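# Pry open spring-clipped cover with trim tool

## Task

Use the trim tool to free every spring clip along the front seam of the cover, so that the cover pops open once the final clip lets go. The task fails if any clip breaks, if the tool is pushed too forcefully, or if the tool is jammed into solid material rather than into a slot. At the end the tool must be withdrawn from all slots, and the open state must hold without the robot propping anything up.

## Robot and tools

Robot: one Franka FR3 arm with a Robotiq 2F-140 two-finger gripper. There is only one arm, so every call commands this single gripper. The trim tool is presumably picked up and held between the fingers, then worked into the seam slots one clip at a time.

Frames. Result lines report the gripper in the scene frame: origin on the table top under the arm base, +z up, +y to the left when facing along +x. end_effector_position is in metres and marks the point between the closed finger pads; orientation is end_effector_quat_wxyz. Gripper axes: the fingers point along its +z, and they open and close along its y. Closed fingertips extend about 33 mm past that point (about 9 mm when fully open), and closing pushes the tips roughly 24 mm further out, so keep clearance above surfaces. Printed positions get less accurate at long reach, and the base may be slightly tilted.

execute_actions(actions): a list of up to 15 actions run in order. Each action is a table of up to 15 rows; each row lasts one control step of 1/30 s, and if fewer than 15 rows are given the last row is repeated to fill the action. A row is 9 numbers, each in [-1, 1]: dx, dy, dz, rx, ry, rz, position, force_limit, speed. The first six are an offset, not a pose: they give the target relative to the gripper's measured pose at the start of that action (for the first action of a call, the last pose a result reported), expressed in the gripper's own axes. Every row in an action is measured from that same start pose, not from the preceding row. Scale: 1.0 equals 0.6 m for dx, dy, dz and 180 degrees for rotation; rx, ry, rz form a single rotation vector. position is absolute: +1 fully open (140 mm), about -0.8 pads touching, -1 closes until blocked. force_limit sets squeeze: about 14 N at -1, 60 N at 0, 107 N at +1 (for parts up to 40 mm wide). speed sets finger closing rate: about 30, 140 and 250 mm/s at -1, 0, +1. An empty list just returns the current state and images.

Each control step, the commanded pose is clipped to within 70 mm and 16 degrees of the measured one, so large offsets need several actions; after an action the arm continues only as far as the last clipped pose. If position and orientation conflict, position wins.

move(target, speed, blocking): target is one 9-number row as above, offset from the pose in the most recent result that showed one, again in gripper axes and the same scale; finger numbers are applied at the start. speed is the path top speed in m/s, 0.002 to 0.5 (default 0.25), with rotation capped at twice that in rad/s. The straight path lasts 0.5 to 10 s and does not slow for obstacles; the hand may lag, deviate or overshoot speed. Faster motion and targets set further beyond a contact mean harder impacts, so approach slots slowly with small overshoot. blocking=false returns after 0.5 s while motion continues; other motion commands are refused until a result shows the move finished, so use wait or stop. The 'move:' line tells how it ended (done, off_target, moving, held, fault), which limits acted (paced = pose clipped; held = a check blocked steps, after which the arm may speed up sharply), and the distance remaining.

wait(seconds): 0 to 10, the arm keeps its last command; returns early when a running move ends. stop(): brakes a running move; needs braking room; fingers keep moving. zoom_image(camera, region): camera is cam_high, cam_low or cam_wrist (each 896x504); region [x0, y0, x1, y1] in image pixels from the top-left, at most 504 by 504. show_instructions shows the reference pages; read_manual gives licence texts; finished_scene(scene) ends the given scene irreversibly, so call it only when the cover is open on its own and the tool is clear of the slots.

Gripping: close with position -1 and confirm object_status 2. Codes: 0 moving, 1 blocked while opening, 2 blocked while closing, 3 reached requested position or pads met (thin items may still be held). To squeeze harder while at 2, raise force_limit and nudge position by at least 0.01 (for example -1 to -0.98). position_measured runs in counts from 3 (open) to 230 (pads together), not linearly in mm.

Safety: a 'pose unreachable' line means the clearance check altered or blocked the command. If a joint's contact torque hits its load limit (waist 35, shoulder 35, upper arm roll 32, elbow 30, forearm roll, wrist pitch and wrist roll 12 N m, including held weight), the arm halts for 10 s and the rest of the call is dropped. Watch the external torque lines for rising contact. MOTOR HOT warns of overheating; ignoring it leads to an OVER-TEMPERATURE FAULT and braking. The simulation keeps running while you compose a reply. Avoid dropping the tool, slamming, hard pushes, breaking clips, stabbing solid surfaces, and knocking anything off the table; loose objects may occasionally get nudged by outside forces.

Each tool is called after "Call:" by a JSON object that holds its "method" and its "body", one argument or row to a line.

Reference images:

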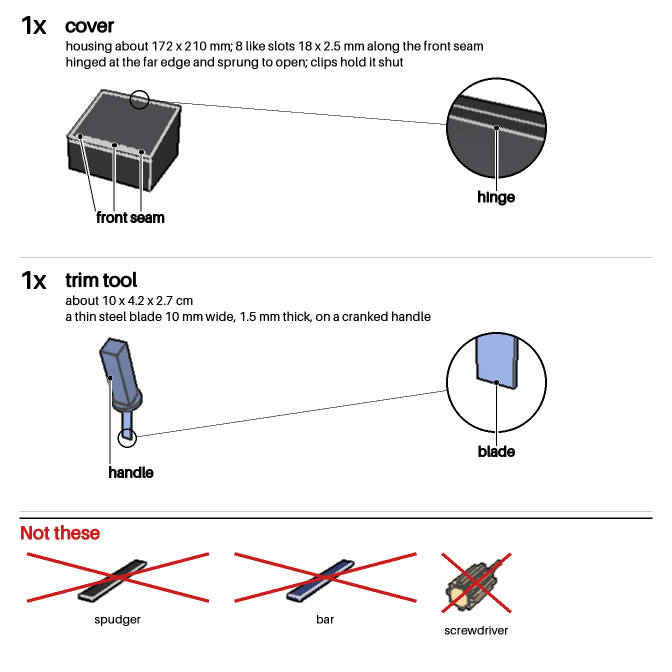

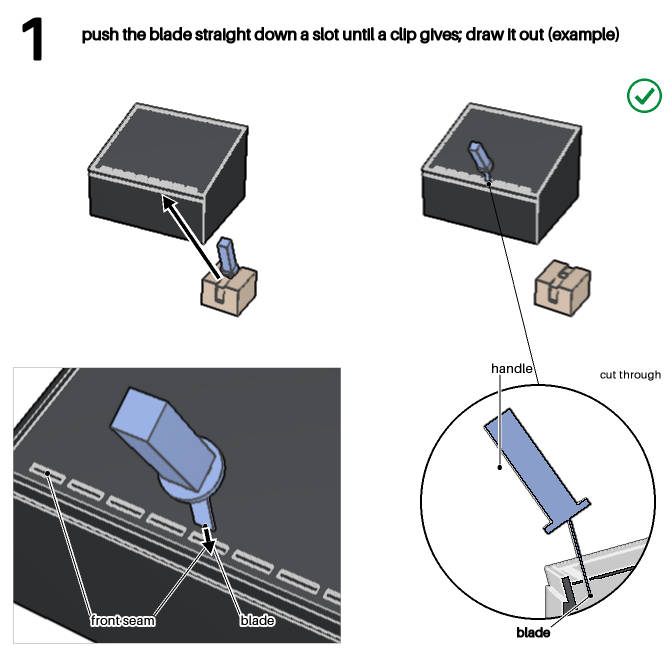

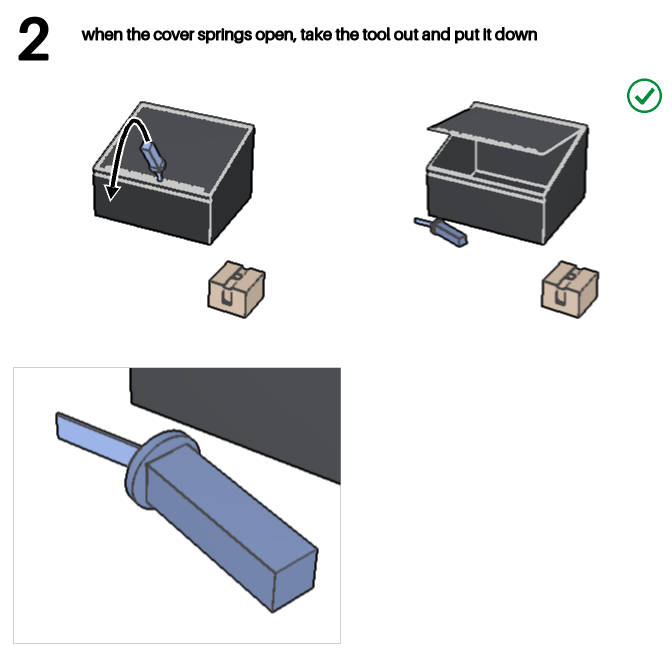

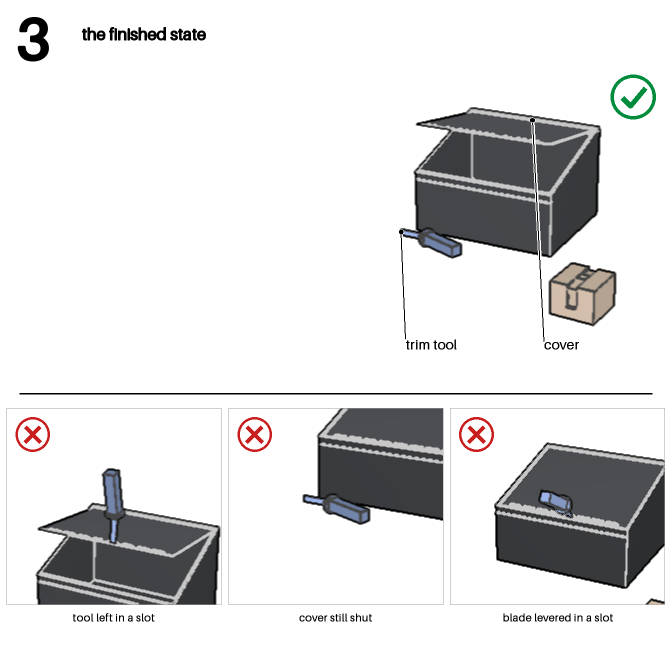

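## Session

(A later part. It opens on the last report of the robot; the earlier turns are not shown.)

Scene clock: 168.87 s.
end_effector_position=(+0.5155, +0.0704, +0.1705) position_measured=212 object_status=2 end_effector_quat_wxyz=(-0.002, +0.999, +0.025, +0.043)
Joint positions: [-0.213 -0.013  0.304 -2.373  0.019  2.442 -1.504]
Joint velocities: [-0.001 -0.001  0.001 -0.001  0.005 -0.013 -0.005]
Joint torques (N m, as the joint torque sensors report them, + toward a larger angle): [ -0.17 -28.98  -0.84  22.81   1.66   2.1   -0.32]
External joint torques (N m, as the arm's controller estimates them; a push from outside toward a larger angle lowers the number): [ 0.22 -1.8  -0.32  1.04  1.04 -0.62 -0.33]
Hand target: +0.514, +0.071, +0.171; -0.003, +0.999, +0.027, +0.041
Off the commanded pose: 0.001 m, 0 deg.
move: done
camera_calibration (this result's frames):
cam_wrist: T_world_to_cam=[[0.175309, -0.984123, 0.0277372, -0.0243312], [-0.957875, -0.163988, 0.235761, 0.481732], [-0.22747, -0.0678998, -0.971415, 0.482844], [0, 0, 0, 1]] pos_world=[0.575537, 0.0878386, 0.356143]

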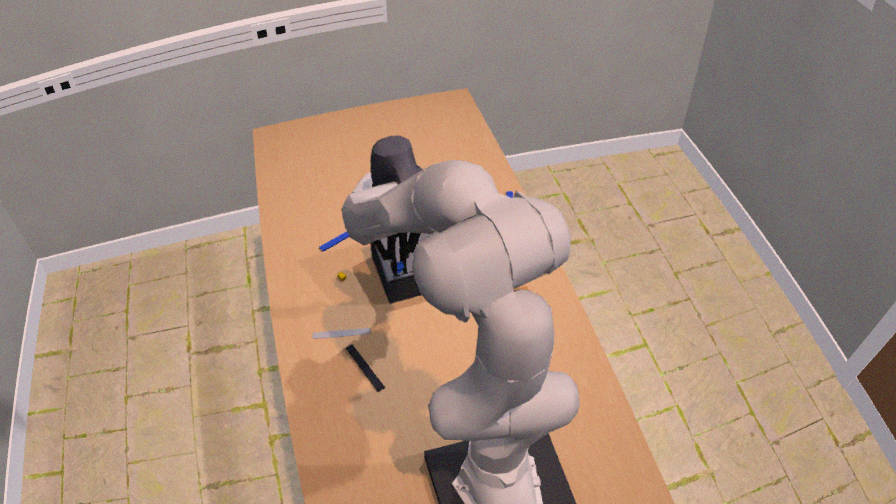

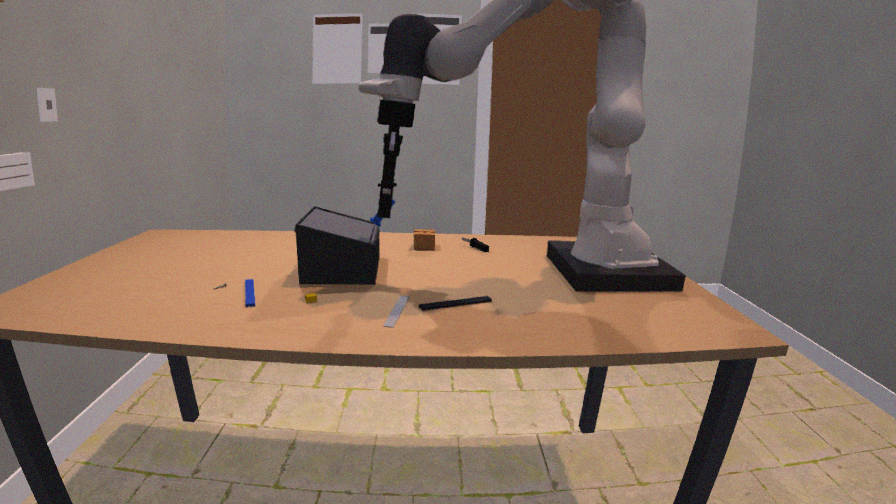

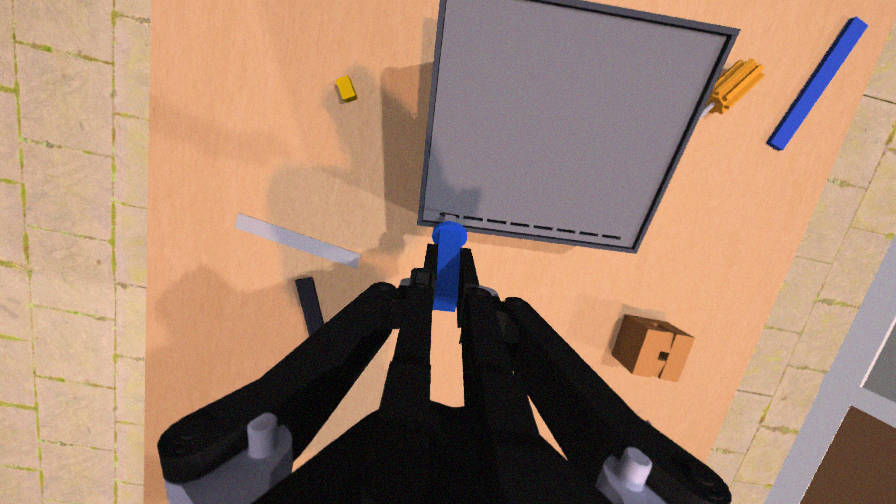

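Call:
{"method": "move", "body": {
  "target": [-0.0065,0.040,-0.003,0,-0.002,-0.0005,-1,0.8,-0.6],
  "speed": 0.04
}}

Call:
{"method": "zoom_image", "body": {
  "camera": "cam_wrist",
  "region": [430, 200, 475, 230]
}}

Scene clock: 174.30 s.
end_effector_position=(+0.5141, +0.0481, +0.1717) position_measured=212 object_status=2 end_effector_quat_wxyz=(-0.002, +0.999, +0.021, +0.041)
Joint positions: [-0.231 -0.023  0.278 -2.381  0.026  2.436 -1.546]
Joint velocities: [-0.001 -0.    -0.001  0.     0.002 -0.001 -0.033]
Joint torques (N m, as the joint torque sensors report them, + toward a larger angle): [ -1.41 -28.64  -2.85  22.28   1.7    2.24  -0.3 ]
External joint torques (N m, as the arm's controller estimates them; a push from outside toward a larger angle lowers the number): [-1.04 -1.45 -2.28  0.4   1.08 -0.48 -0.3 ]
Hand target: +0.513, +0.047, +0.172; -0.003, +0.999, +0.025, +0.040
Off the commanded pose: 0.002 m, 1 deg.
move: done
camera_calibration (this result's frames):
cam_wrist: T_world_to_cam=[[0.168169, -0.98537, 0.0276464, -0.0422298], [-0.95822, -0.156824, 0.239207, 0.475678], [-0.231372, -0.0667186, -0.970575, 0.48393], [0, 0, 0, 1]] pos_world=[0.574874, 0.0652728, 0.357072]

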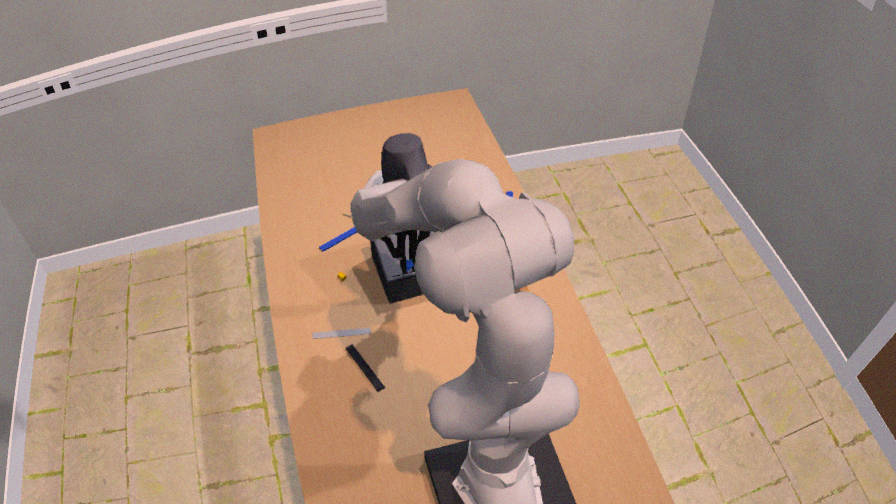

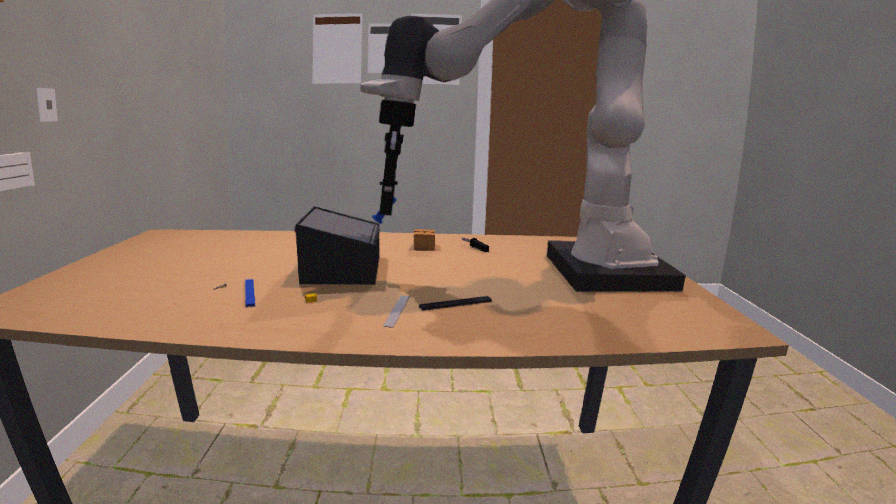

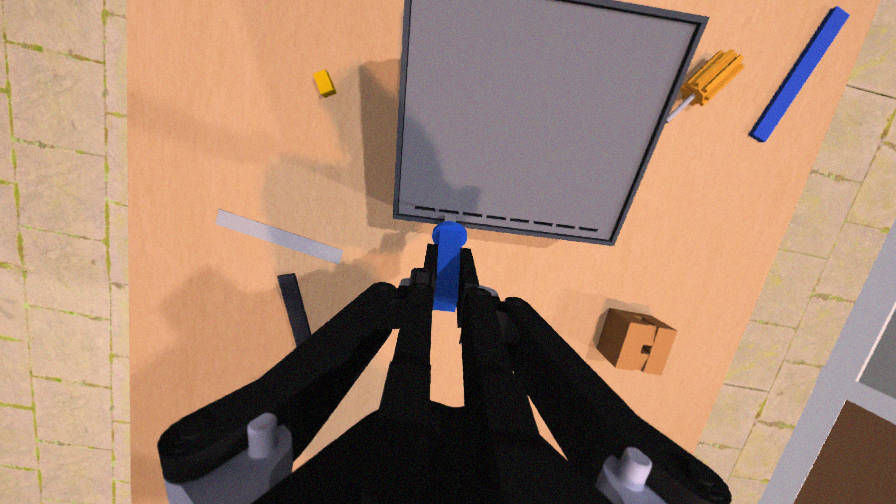

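Region (430, 200, 475, 230) of cam_wrist's 896x504 image, scaled by 11.200, with more detail than that image has.

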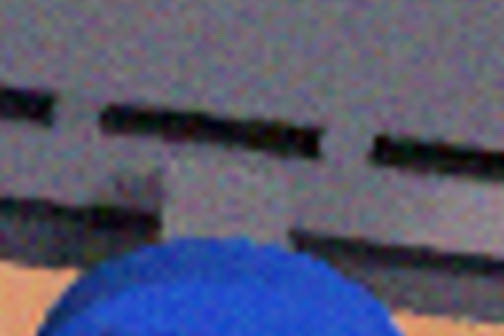

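Call:
{"method": "move", "body": {
  "target": [0.0059,-0.002,0.0066,0,0.0012,-0.003,-1,0.8,-0.6],
  "speed": 0.008
}}

Call:
{"method": "zoom_image", "body": {
  "camera": "cam_wrist",
  "region": [430, 200, 475, 230]
}}

Scene clock: 177.40 s.
end_effector_position=(+0.5161, +0.0485, +0.1680) position_measured=212 object_status=2 end_effector_quat_wxyz=(-0.002, +0.999, +0.026, +0.041)
Joint positions: [-0.231 -0.01   0.278 -2.377  0.024  2.444 -1.555]
Joint velocities: [-0.001 -0.001  0.001  0.002 -0.001  0.005  0.002]
Joint torques (N m, as the joint torque sensors report them, + toward a larger angle): [  0.15 -25.72  -0.14  23.73  -0.1    3.21   0.44]
External joint torques (N m, as the arm's controller estimates them; a push from outside toward a larger angle lowers the number): [ 0.47  2.01  0.27  1.89 -0.71  0.49  0.44]
Hand target: +0.518, +0.049, +0.168; -0.002, +0.999, +0.026, +0.043
Off the commanded pose: 0.002 m, 0 deg.
move: done
camera_calibration (this result's frames):
cam_wrist: T_world_to_cam=[[0.178558, -0.983561, 0.026913, -0.047495], [-0.956436, -0.167083, 0.239402, 0.478091], [-0.23097, -0.0684876, -0.970547, 0.480744], [0, 0, 0, 1]] pos_world=[0.576782, 0.0660915, 0.353408]

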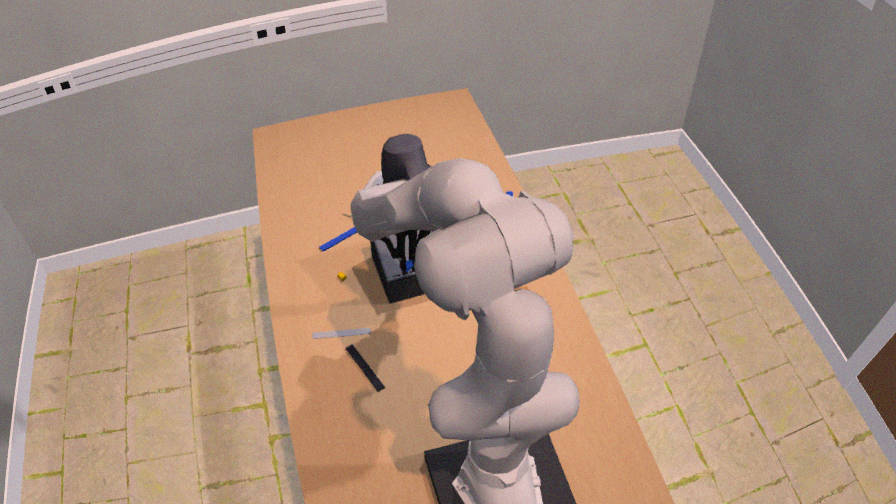

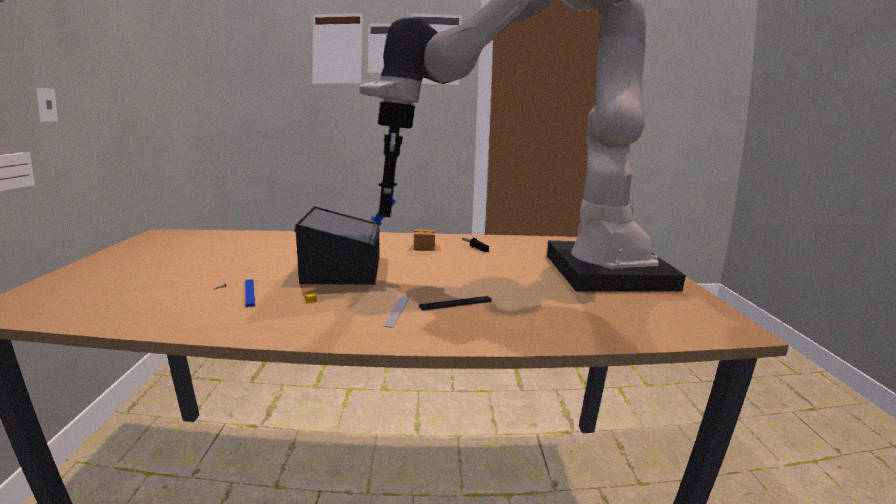

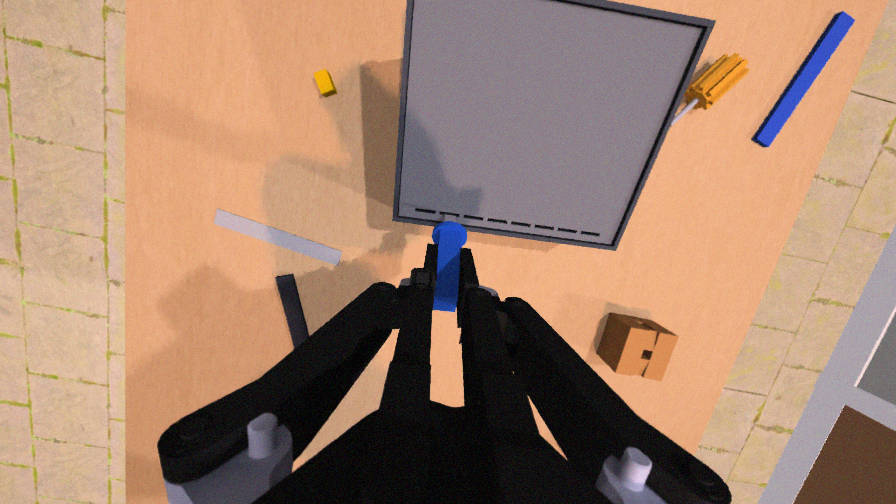

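Region (430, 200, 475, 230) of cam_wrist's 896x504 image, scaled by 11.200, with more detail than that image has.

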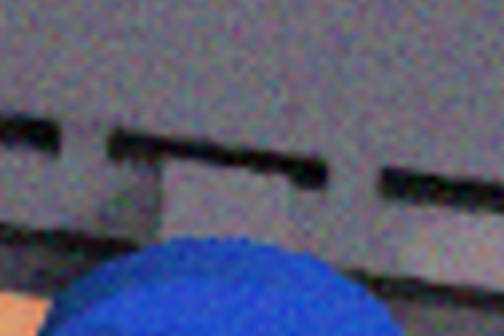

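Call:
{"method": "execute_actions", "body": {
  "actions": [
    [[0.0034,0,0.0035,0,0.0012,0.001,-1,0.8,-0.6]],
    [[0.0034,0,0.0035,0,0.0012,0.001,-1,0.8,-0.6]],
    [[0.0032,0.0005,0.0035,0,0.0011,0.001,-1,0.8,-0.6]],
    [[0.003,0.001,0.0035,-0.0006,0.001,0.0015,-1,0.8,-0.6]],
    [[0.003,0.0015,0.0035,-0.0006,0.001,0.0015,-1,0.8,-0.6]]
  ]
}}

Call:
{"method": "zoom_image", "body": {
  "camera": "cam_wrist",
  "region": [430, 200, 475, 230]
}}

Scene clock: 182.27 s.
end_effector_position=(+0.5188, +0.0493, +0.1592) position_measured=212 object_status=2 end_effector_quat_wxyz=(-0.004, +0.999, +0.026, +0.041)
Joint positions: [-0.231  0.014  0.278 -2.376  0.02   2.466 -1.551]
Joint velocities: [ 0.001 -0.     0.     0.    -0.001  0.002  0.   ]
Joint torques (N m, as the joint torque sensors report them, + toward a larger angle): [ -0.75 -26.39  -1.1   23.28  -0.23   3.18   0.51]
External joint torques (N m, as the arm's controller estimates them; a push from outside toward a larger angle lowers the number): [-0.39  1.79 -0.87  1.72 -0.83  0.46  0.51]
External joint torques at the end of the 1st action: [-0.2   1.74 -0.58  1.32 -0.56  0.38  0.4 ]
External joint torques at the end of the 2nd action: [-0.16  1.5  -0.51  1.45 -0.63  0.61  0.4 ]
External joint torques at the end of the 3rd action: [-0.5   1.61 -0.6   1.72 -0.58  0.55  0.38]
External joint torques at the end of the 4th action: [-0.32  1.62 -0.33  1.74 -0.85  0.46  0.46]
Hand target: +0.520, +0.048, +0.159; -0.003, +0.999, +0.023, +0.043
Off the commanded pose: 0.002 m, 0 deg.
camera_calibration (this result's frames):
cam_wrist: T_world_to_cam=[[0.177892, -0.983772, 0.0234, -0.0460086], [-0.95657, -0.167295, 0.238718, 0.483096], [-0.23093, -0.0648497, -0.970807, 0.472639], [0, 0, 0, 1]] pos_world=[0.579446, 0.0662079, 0.344594]

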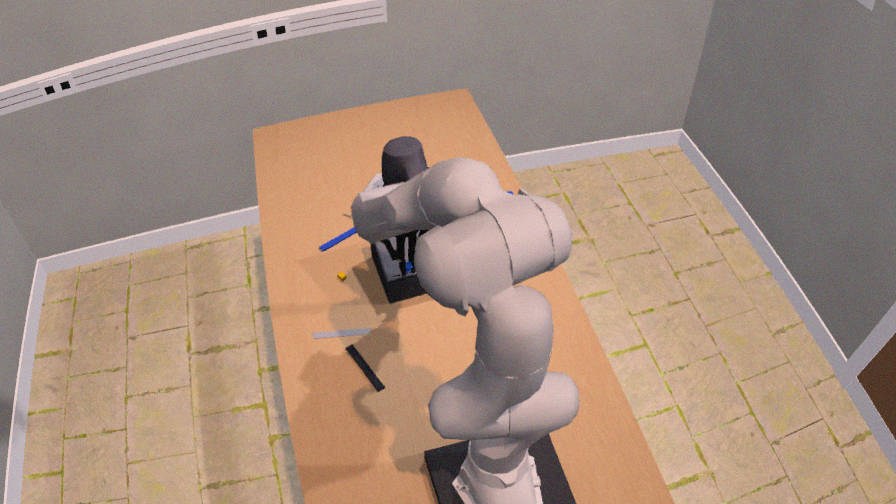

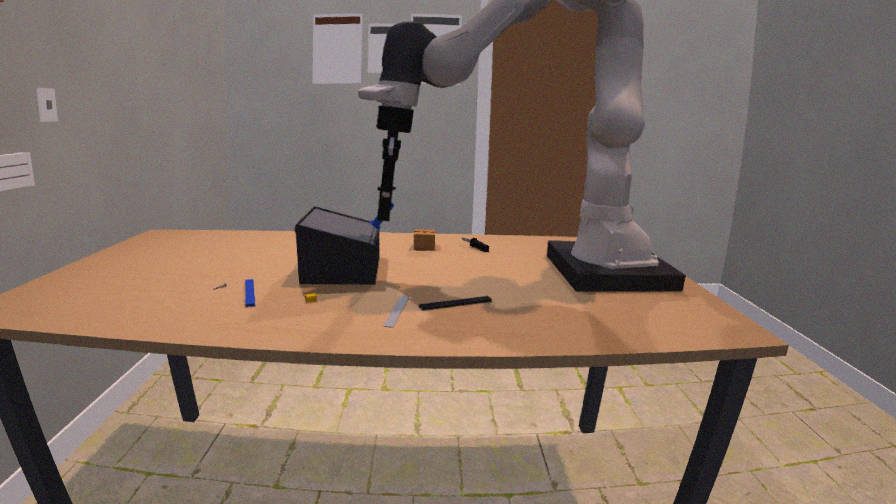

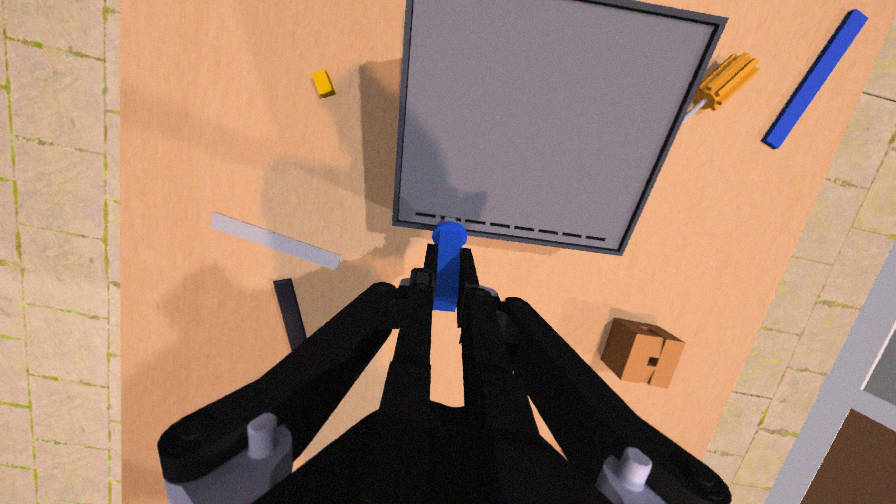

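Region (430, 200, 475, 230) of cam_wrist's 896x504 image, scaled by 11.200, with more detail than that image has.

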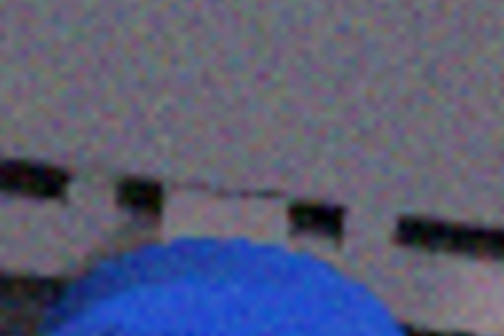

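Call:
{"method": "execute_actions", "body": {
  "actions": [
    [[0.0015,0.0015,0.0045,-0.0006,0.0004,0.0012,-1,0.8,-0.6]],
    [[0.0015,0.0015,0.0045,-0.0006,0.0004,0.0012,-1,0.8,-0.6]],
    [[0.001,0.0015,0.0045,-0.0006,0.0002,0.0012,-1,0.8,-0.6]],
    [[0.0,0.001,0.005,-0.0003,-0.0004,0.001,-1,0.8,-0.6]]
  ]
}}

Scene clock: 186.90 s.
end_effector_position=(+0.5196, +0.0492, +0.1549) position_measured=212 object_status=2 end_effector_quat_wxyz=(-0.004, +0.999, +0.027, +0.041)
Joint positions: [-0.231  0.025  0.278 -2.375  0.014  2.475 -1.55 ]
Joint velocities: [ 0.    -0.     0.    -0.002  0.     0.    -0.001]
Joint torques (N m, as the joint torque sensors report them, + toward a larger angle): [ -0.85 -23.86  -1.06  22.23  -0.33   3.43   0.45]
External joint torques (N m, as the arm's controller estimates them; a push from outside toward a larger angle lowers the number): [-0.57  4.51 -1.01  0.87 -0.92  0.73  0.45]
External joint torques at the end of the 1st action: [-0.36  1.62 -0.8   1.02 -0.81  0.46  0.46]
External joint torques at the end of the 2nd action: [-0.3   1.44 -0.74  0.92 -0.83  0.41  0.5 ]
External joint torques at the end of the 3rd action: [-0.37  3.34 -0.76  0.67 -0.98  0.72  0.53]
Hand target: +0.520, +0.049, +0.152; -0.003, +0.999, +0.025, +0.040
Off the commanded pose: 0.003 m, 0 deg.
camera_calibration (this result's frames):
cam_wrist: T_world_to_cam=[[0.180019, -0.983375, 0.023826, -0.047285], [-0.955966, -0.169191, 0.239798, 0.484533], [-0.23178, -0.0659449, -0.970531, 0.469112], [0, 0, 0, 1]] pos_world=[0.58044, 0.0664155, 0.340224]

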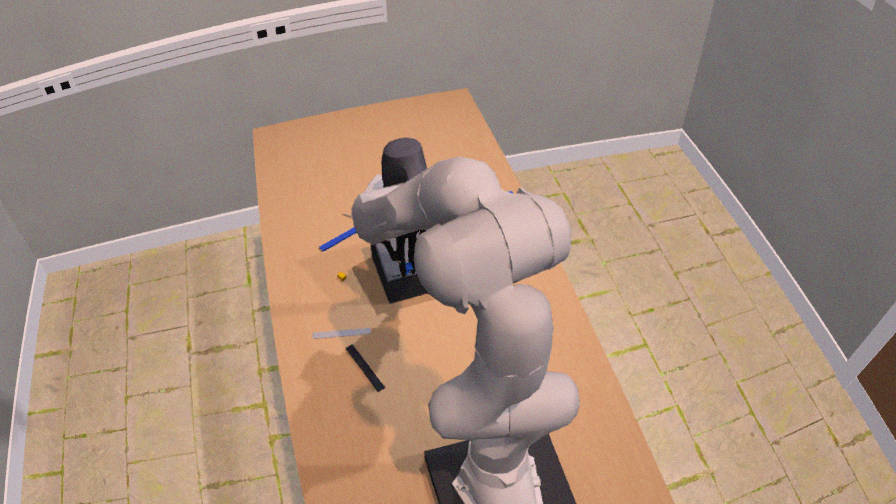

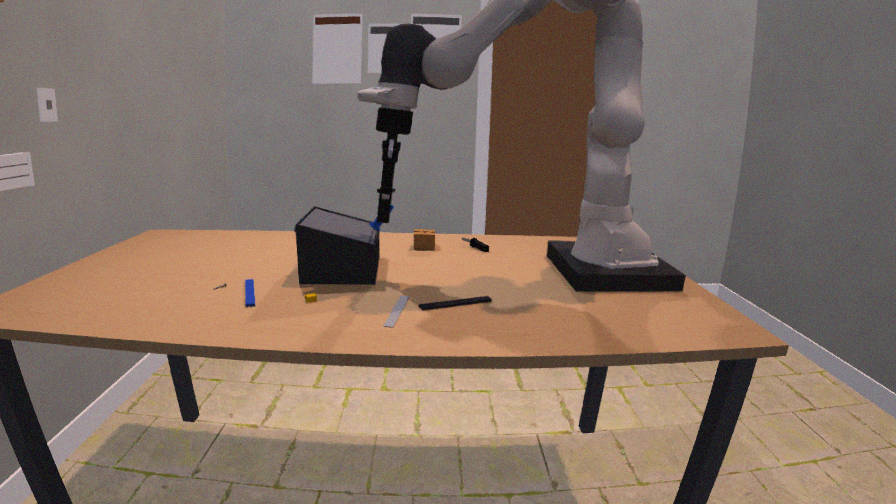

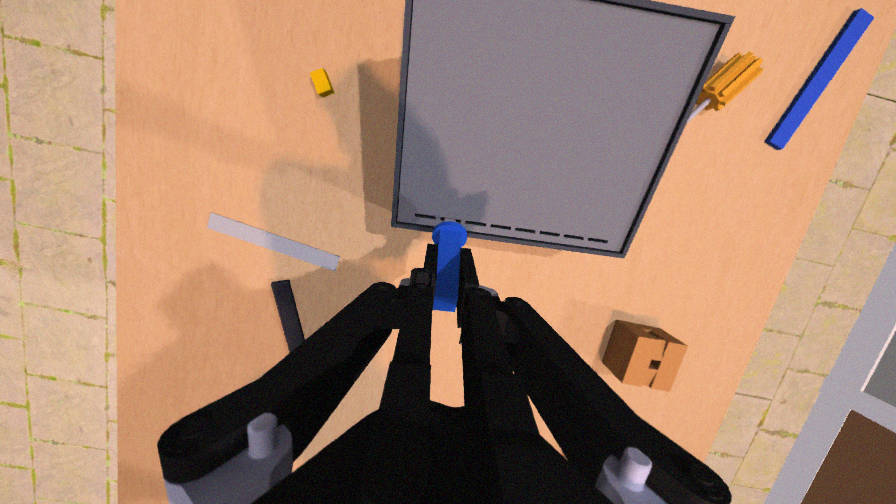

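Call:
{"method": "execute_actions", "body": {
  "actions": [
    [[-0.002,0.0005,0.0055,0,-0.0015,0.001,-1,0.8,-0.6],[-0.004,0.0005,0.007,0,-0.0024,0.001,-1,0.8,-0.6],[-0.005,0.0005,0.008,0,-0.0029,0.001,-1,0.8,-0.6],[-0.006,0.0005,0.009,0,-0.0034,0.001,-1,0.8,-0.6],[-0.007,0.0005,0.010,0,-0.0039,0.001,-1,0.8,-0.6],[-0.008,0.0005,0.011,0,-0.0044,0.001,-1,0.8,-0.6],[-0.0095,0.0005,0.012,0,-0.005,0.001,-1,0.8,-0.6]]
  ]
}}

Scene clock: 190.40 s.
end_effector_position=(+0.5196, +0.0492, +0.1548) position_measured=212 object_status=2 end_effector_quat_wxyz=(-0.004, +0.999, +0.027, +0.040)
Joint positions: [-0.231  0.025  0.278 -2.375  0.014  2.475 -1.55 ]
Joint velocities: [ 0.001 -0.001 -0.    -0.001  0.001 -0.    -0.001]
Joint torques (N m, as the joint torque sensors report them, + toward a larger angle): [ -0.71 -21.65  -0.74  19.57  -0.24   2.53   0.42]
External joint torques (N m, as the arm's controller estimates them; a push from outside toward a larger angle lowers the number): [-0.32  6.82 -0.58 -1.88 -0.84 -0.19  0.42]
Hand target: +0.514, +0.049, +0.147; -0.004, +0.999, +0.025, +0.033
Off the commanded pose: 0.009 m, 1 deg.
camera_calibration (this result's frames):
cam_wrist: T_world_to_cam=[[0.180043, -0.983371, 0.0237988, -0.0472854], [-0.95591, -0.169206, 0.240012, 0.484429], [-0.231994, -0.0659621, -0.970478, 0.469159], [0, 0, 0, 1]] pos_world=[0.580426, 0.0664162, 0.340165]

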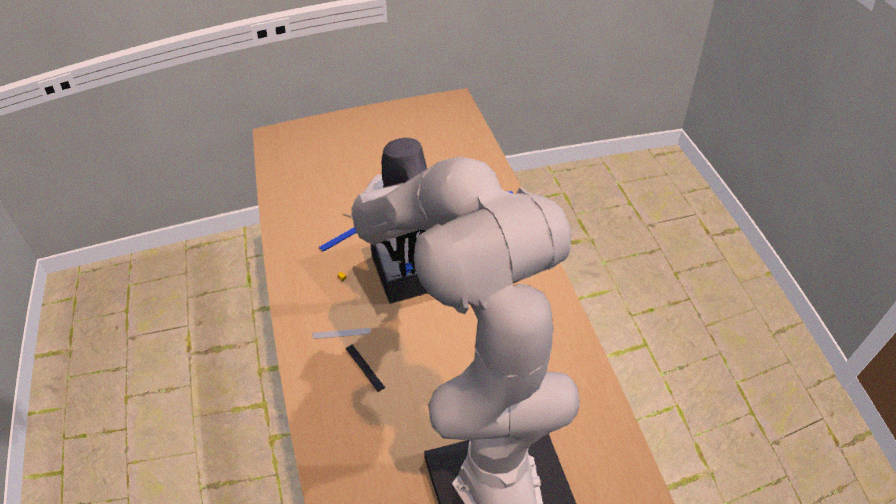

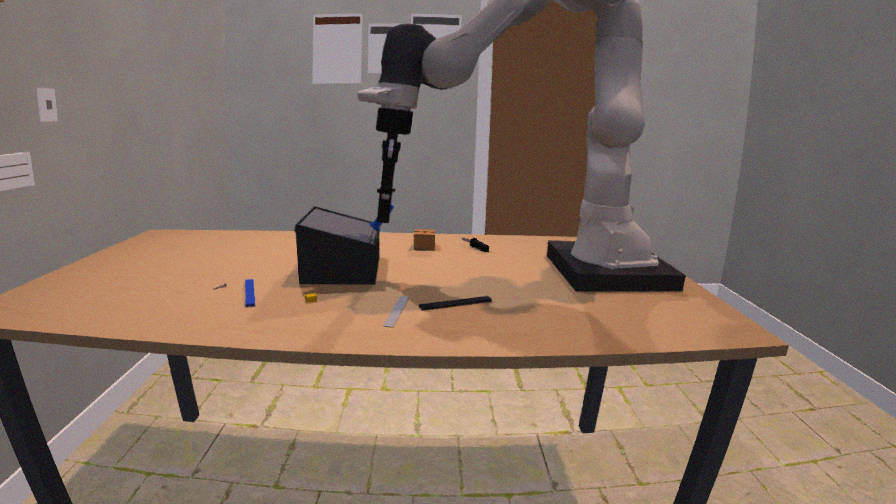

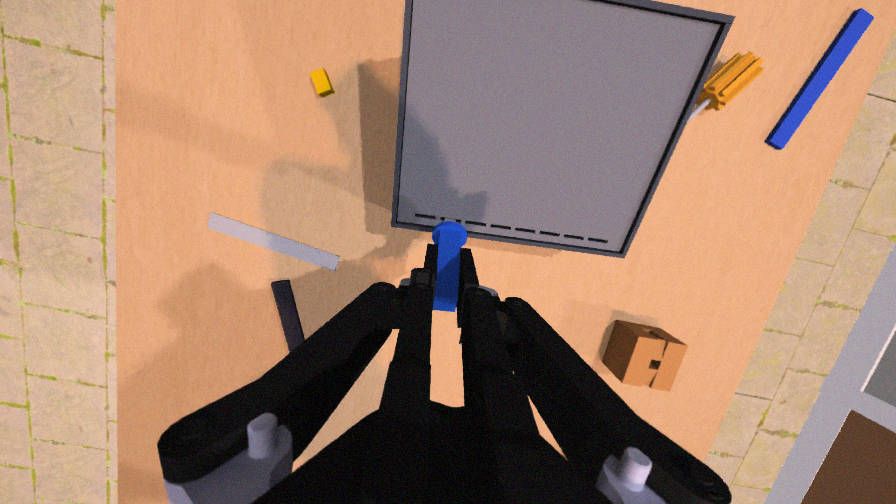

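Rigid too. Next slot.

Call:
{"method": "move", "body": {
  "target": [-0.006,0,-0.028,0,-0.0005,0.0005,-1,0.8,-0.6],
  "speed": 0.025
}}

Call:
{"method": "move", "body": {
  "target": [-0.005,0.039,-0.003,0,-0.001,-0.001,-1,0.8,-0.6],
  "speed": 0.04
}}

Call:
{"method": "zoom_image", "body": {
  "camera": "cam_wrist",
  "region": [430, 200, 475, 230]
}}

Scene clock: 193.37 s.
end_effector_position=(+0.5160, +0.0489, +0.1707) position_measured=212 object_status=2 end_effector_quat_wxyz=(-0.003, +0.999, +0.024, +0.042)
Joint positions: [-0.231 -0.016  0.278 -2.376  0.029  2.439 -1.554]
Joint velocities: [ 0.001 -0.    -0.     0.002  0.004 -0.014 -0.004]
Joint torques (N m, as the joint torque sensors report them, + toward a larger angle): [ -0.23 -29.01  -1.31  22.31   1.61   2.08  -0.27]
External joint torques (N m, as the arm's controller estimates them; a push from outside toward a larger angle lowers the number): [ 0.16 -1.47 -0.77  0.37  0.99 -0.66 -0.27]
Hand target: +0.515, +0.049, +0.171; -0.004, +0.999, +0.026, +0.040
Off the commanded pose: 0.002 m, 0 deg.
move: done
camera_calibration (this result's frames):
cam_wrist: T_world_to_cam=[[0.174074, -0.984418, 0.0248902, -0.0444304], [-0.95743, -0.163283, 0.238046, 0.478032], [-0.230272, -0.0652681, -0.970935, 0.482867], [0, 0, 0, 1]] pos_world=[0.576607, 0.065832, 0.356145]

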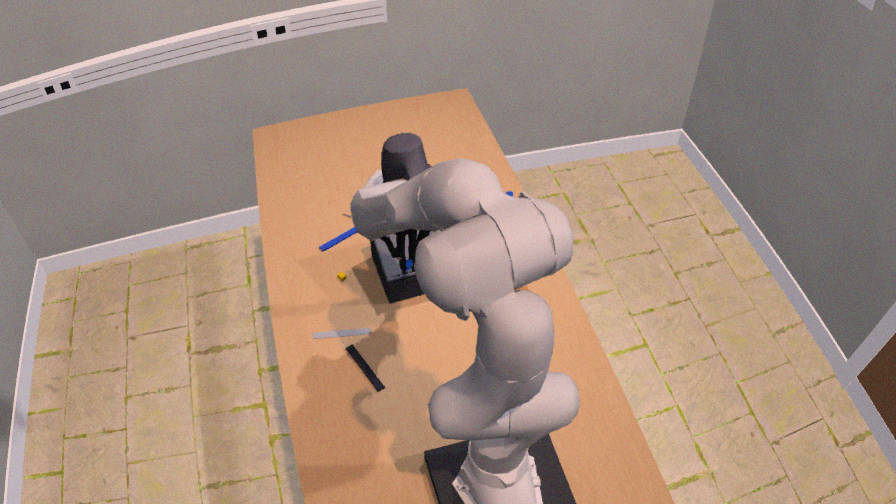

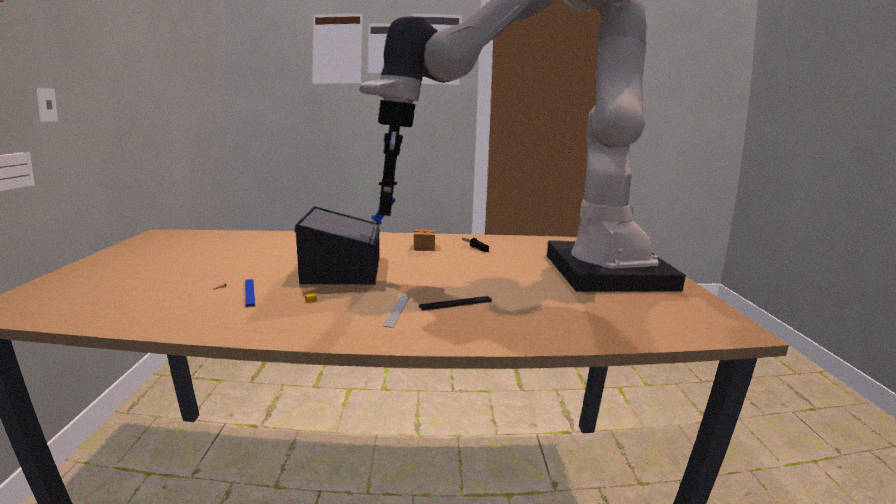

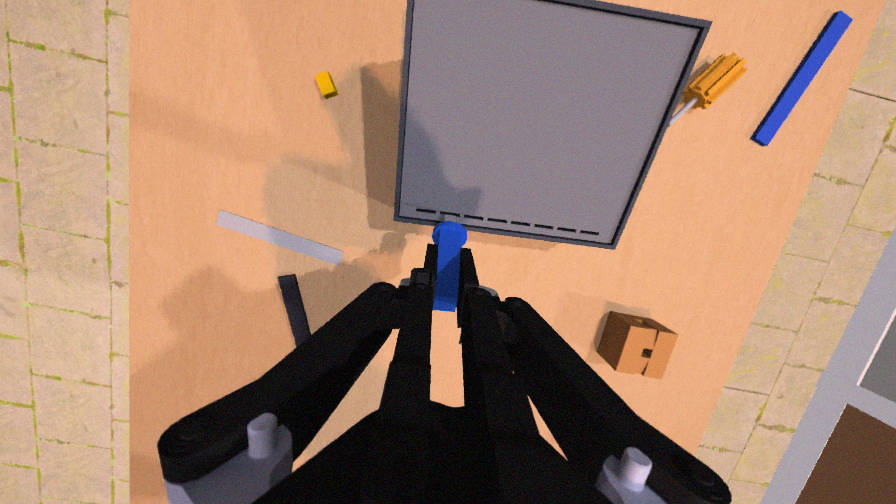

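Scene clock: 194.27 s.
end_effector_position=(+0.5155, +0.0272, +0.1718) position_measured=212 object_status=2 end_effector_quat_wxyz=(-0.003, +0.999, +0.021, +0.041)
Joint positions: [-0.248 -0.023  0.252 -2.381  0.034  2.436 -1.594]
Joint velocities: [-0.001 -0.    -0.002  0.     0.002 -0.001 -0.032]
Joint torques (N m, as the joint torque sensors report them, + toward a larger angle): [ -1.5  -29.    -2.6   22.47   1.77   2.2   -0.19]
External joint torques (N m, as the arm's controller estimates them; a push from outside toward a larger angle lowers the number): [-1.2  -1.55 -2.1   0.56  1.16 -0.52 -0.19]
Hand target: +0.514, +0.026, +0.172; -0.004, +0.999, +0.025, +0.040
Off the commanded pose: 0.002 m, 1 deg.
move: done
camera_calibration (this result's frames):
cam_wrist: T_world_to_cam=[[0.168255, -0.985413, 0.0255287, -0.0627669], [-0.958249, -0.157433, 0.238693, 0.473834], [-0.231193, -0.0646241, -0.970759, 0.482876], [0, 0, 0, 1]] pos_world=[0.576249, 0.0439511, 0.357258]

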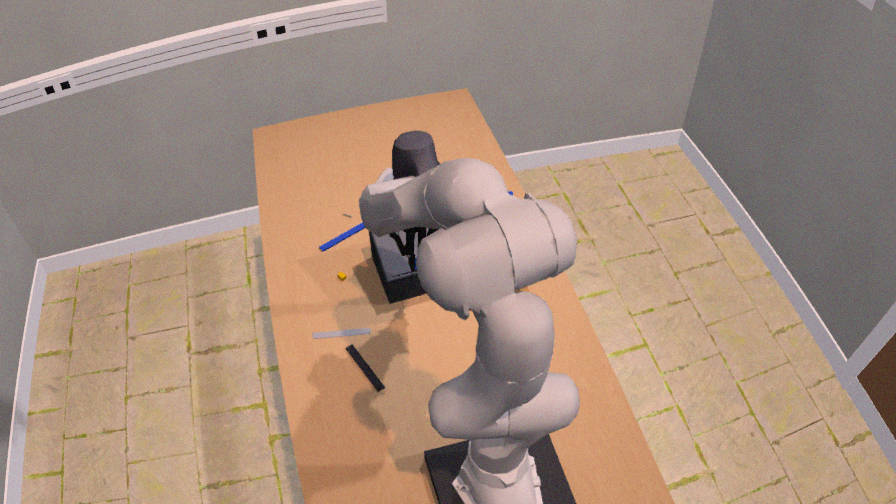

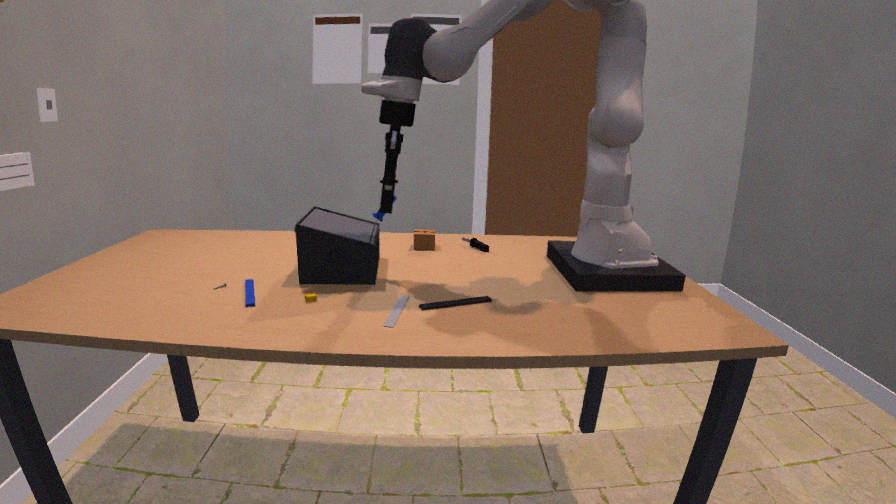

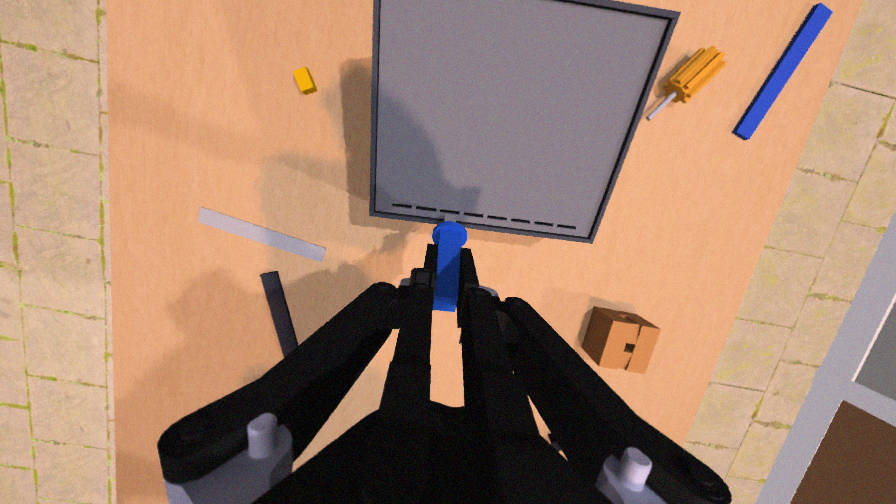

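Region (430, 200, 475, 230) of cam_wrist's 896x504 image, scaled by 11.200, with more detail than that image has.

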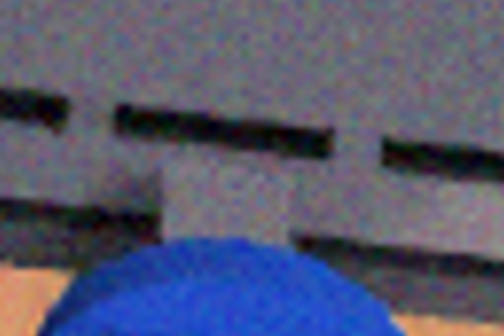

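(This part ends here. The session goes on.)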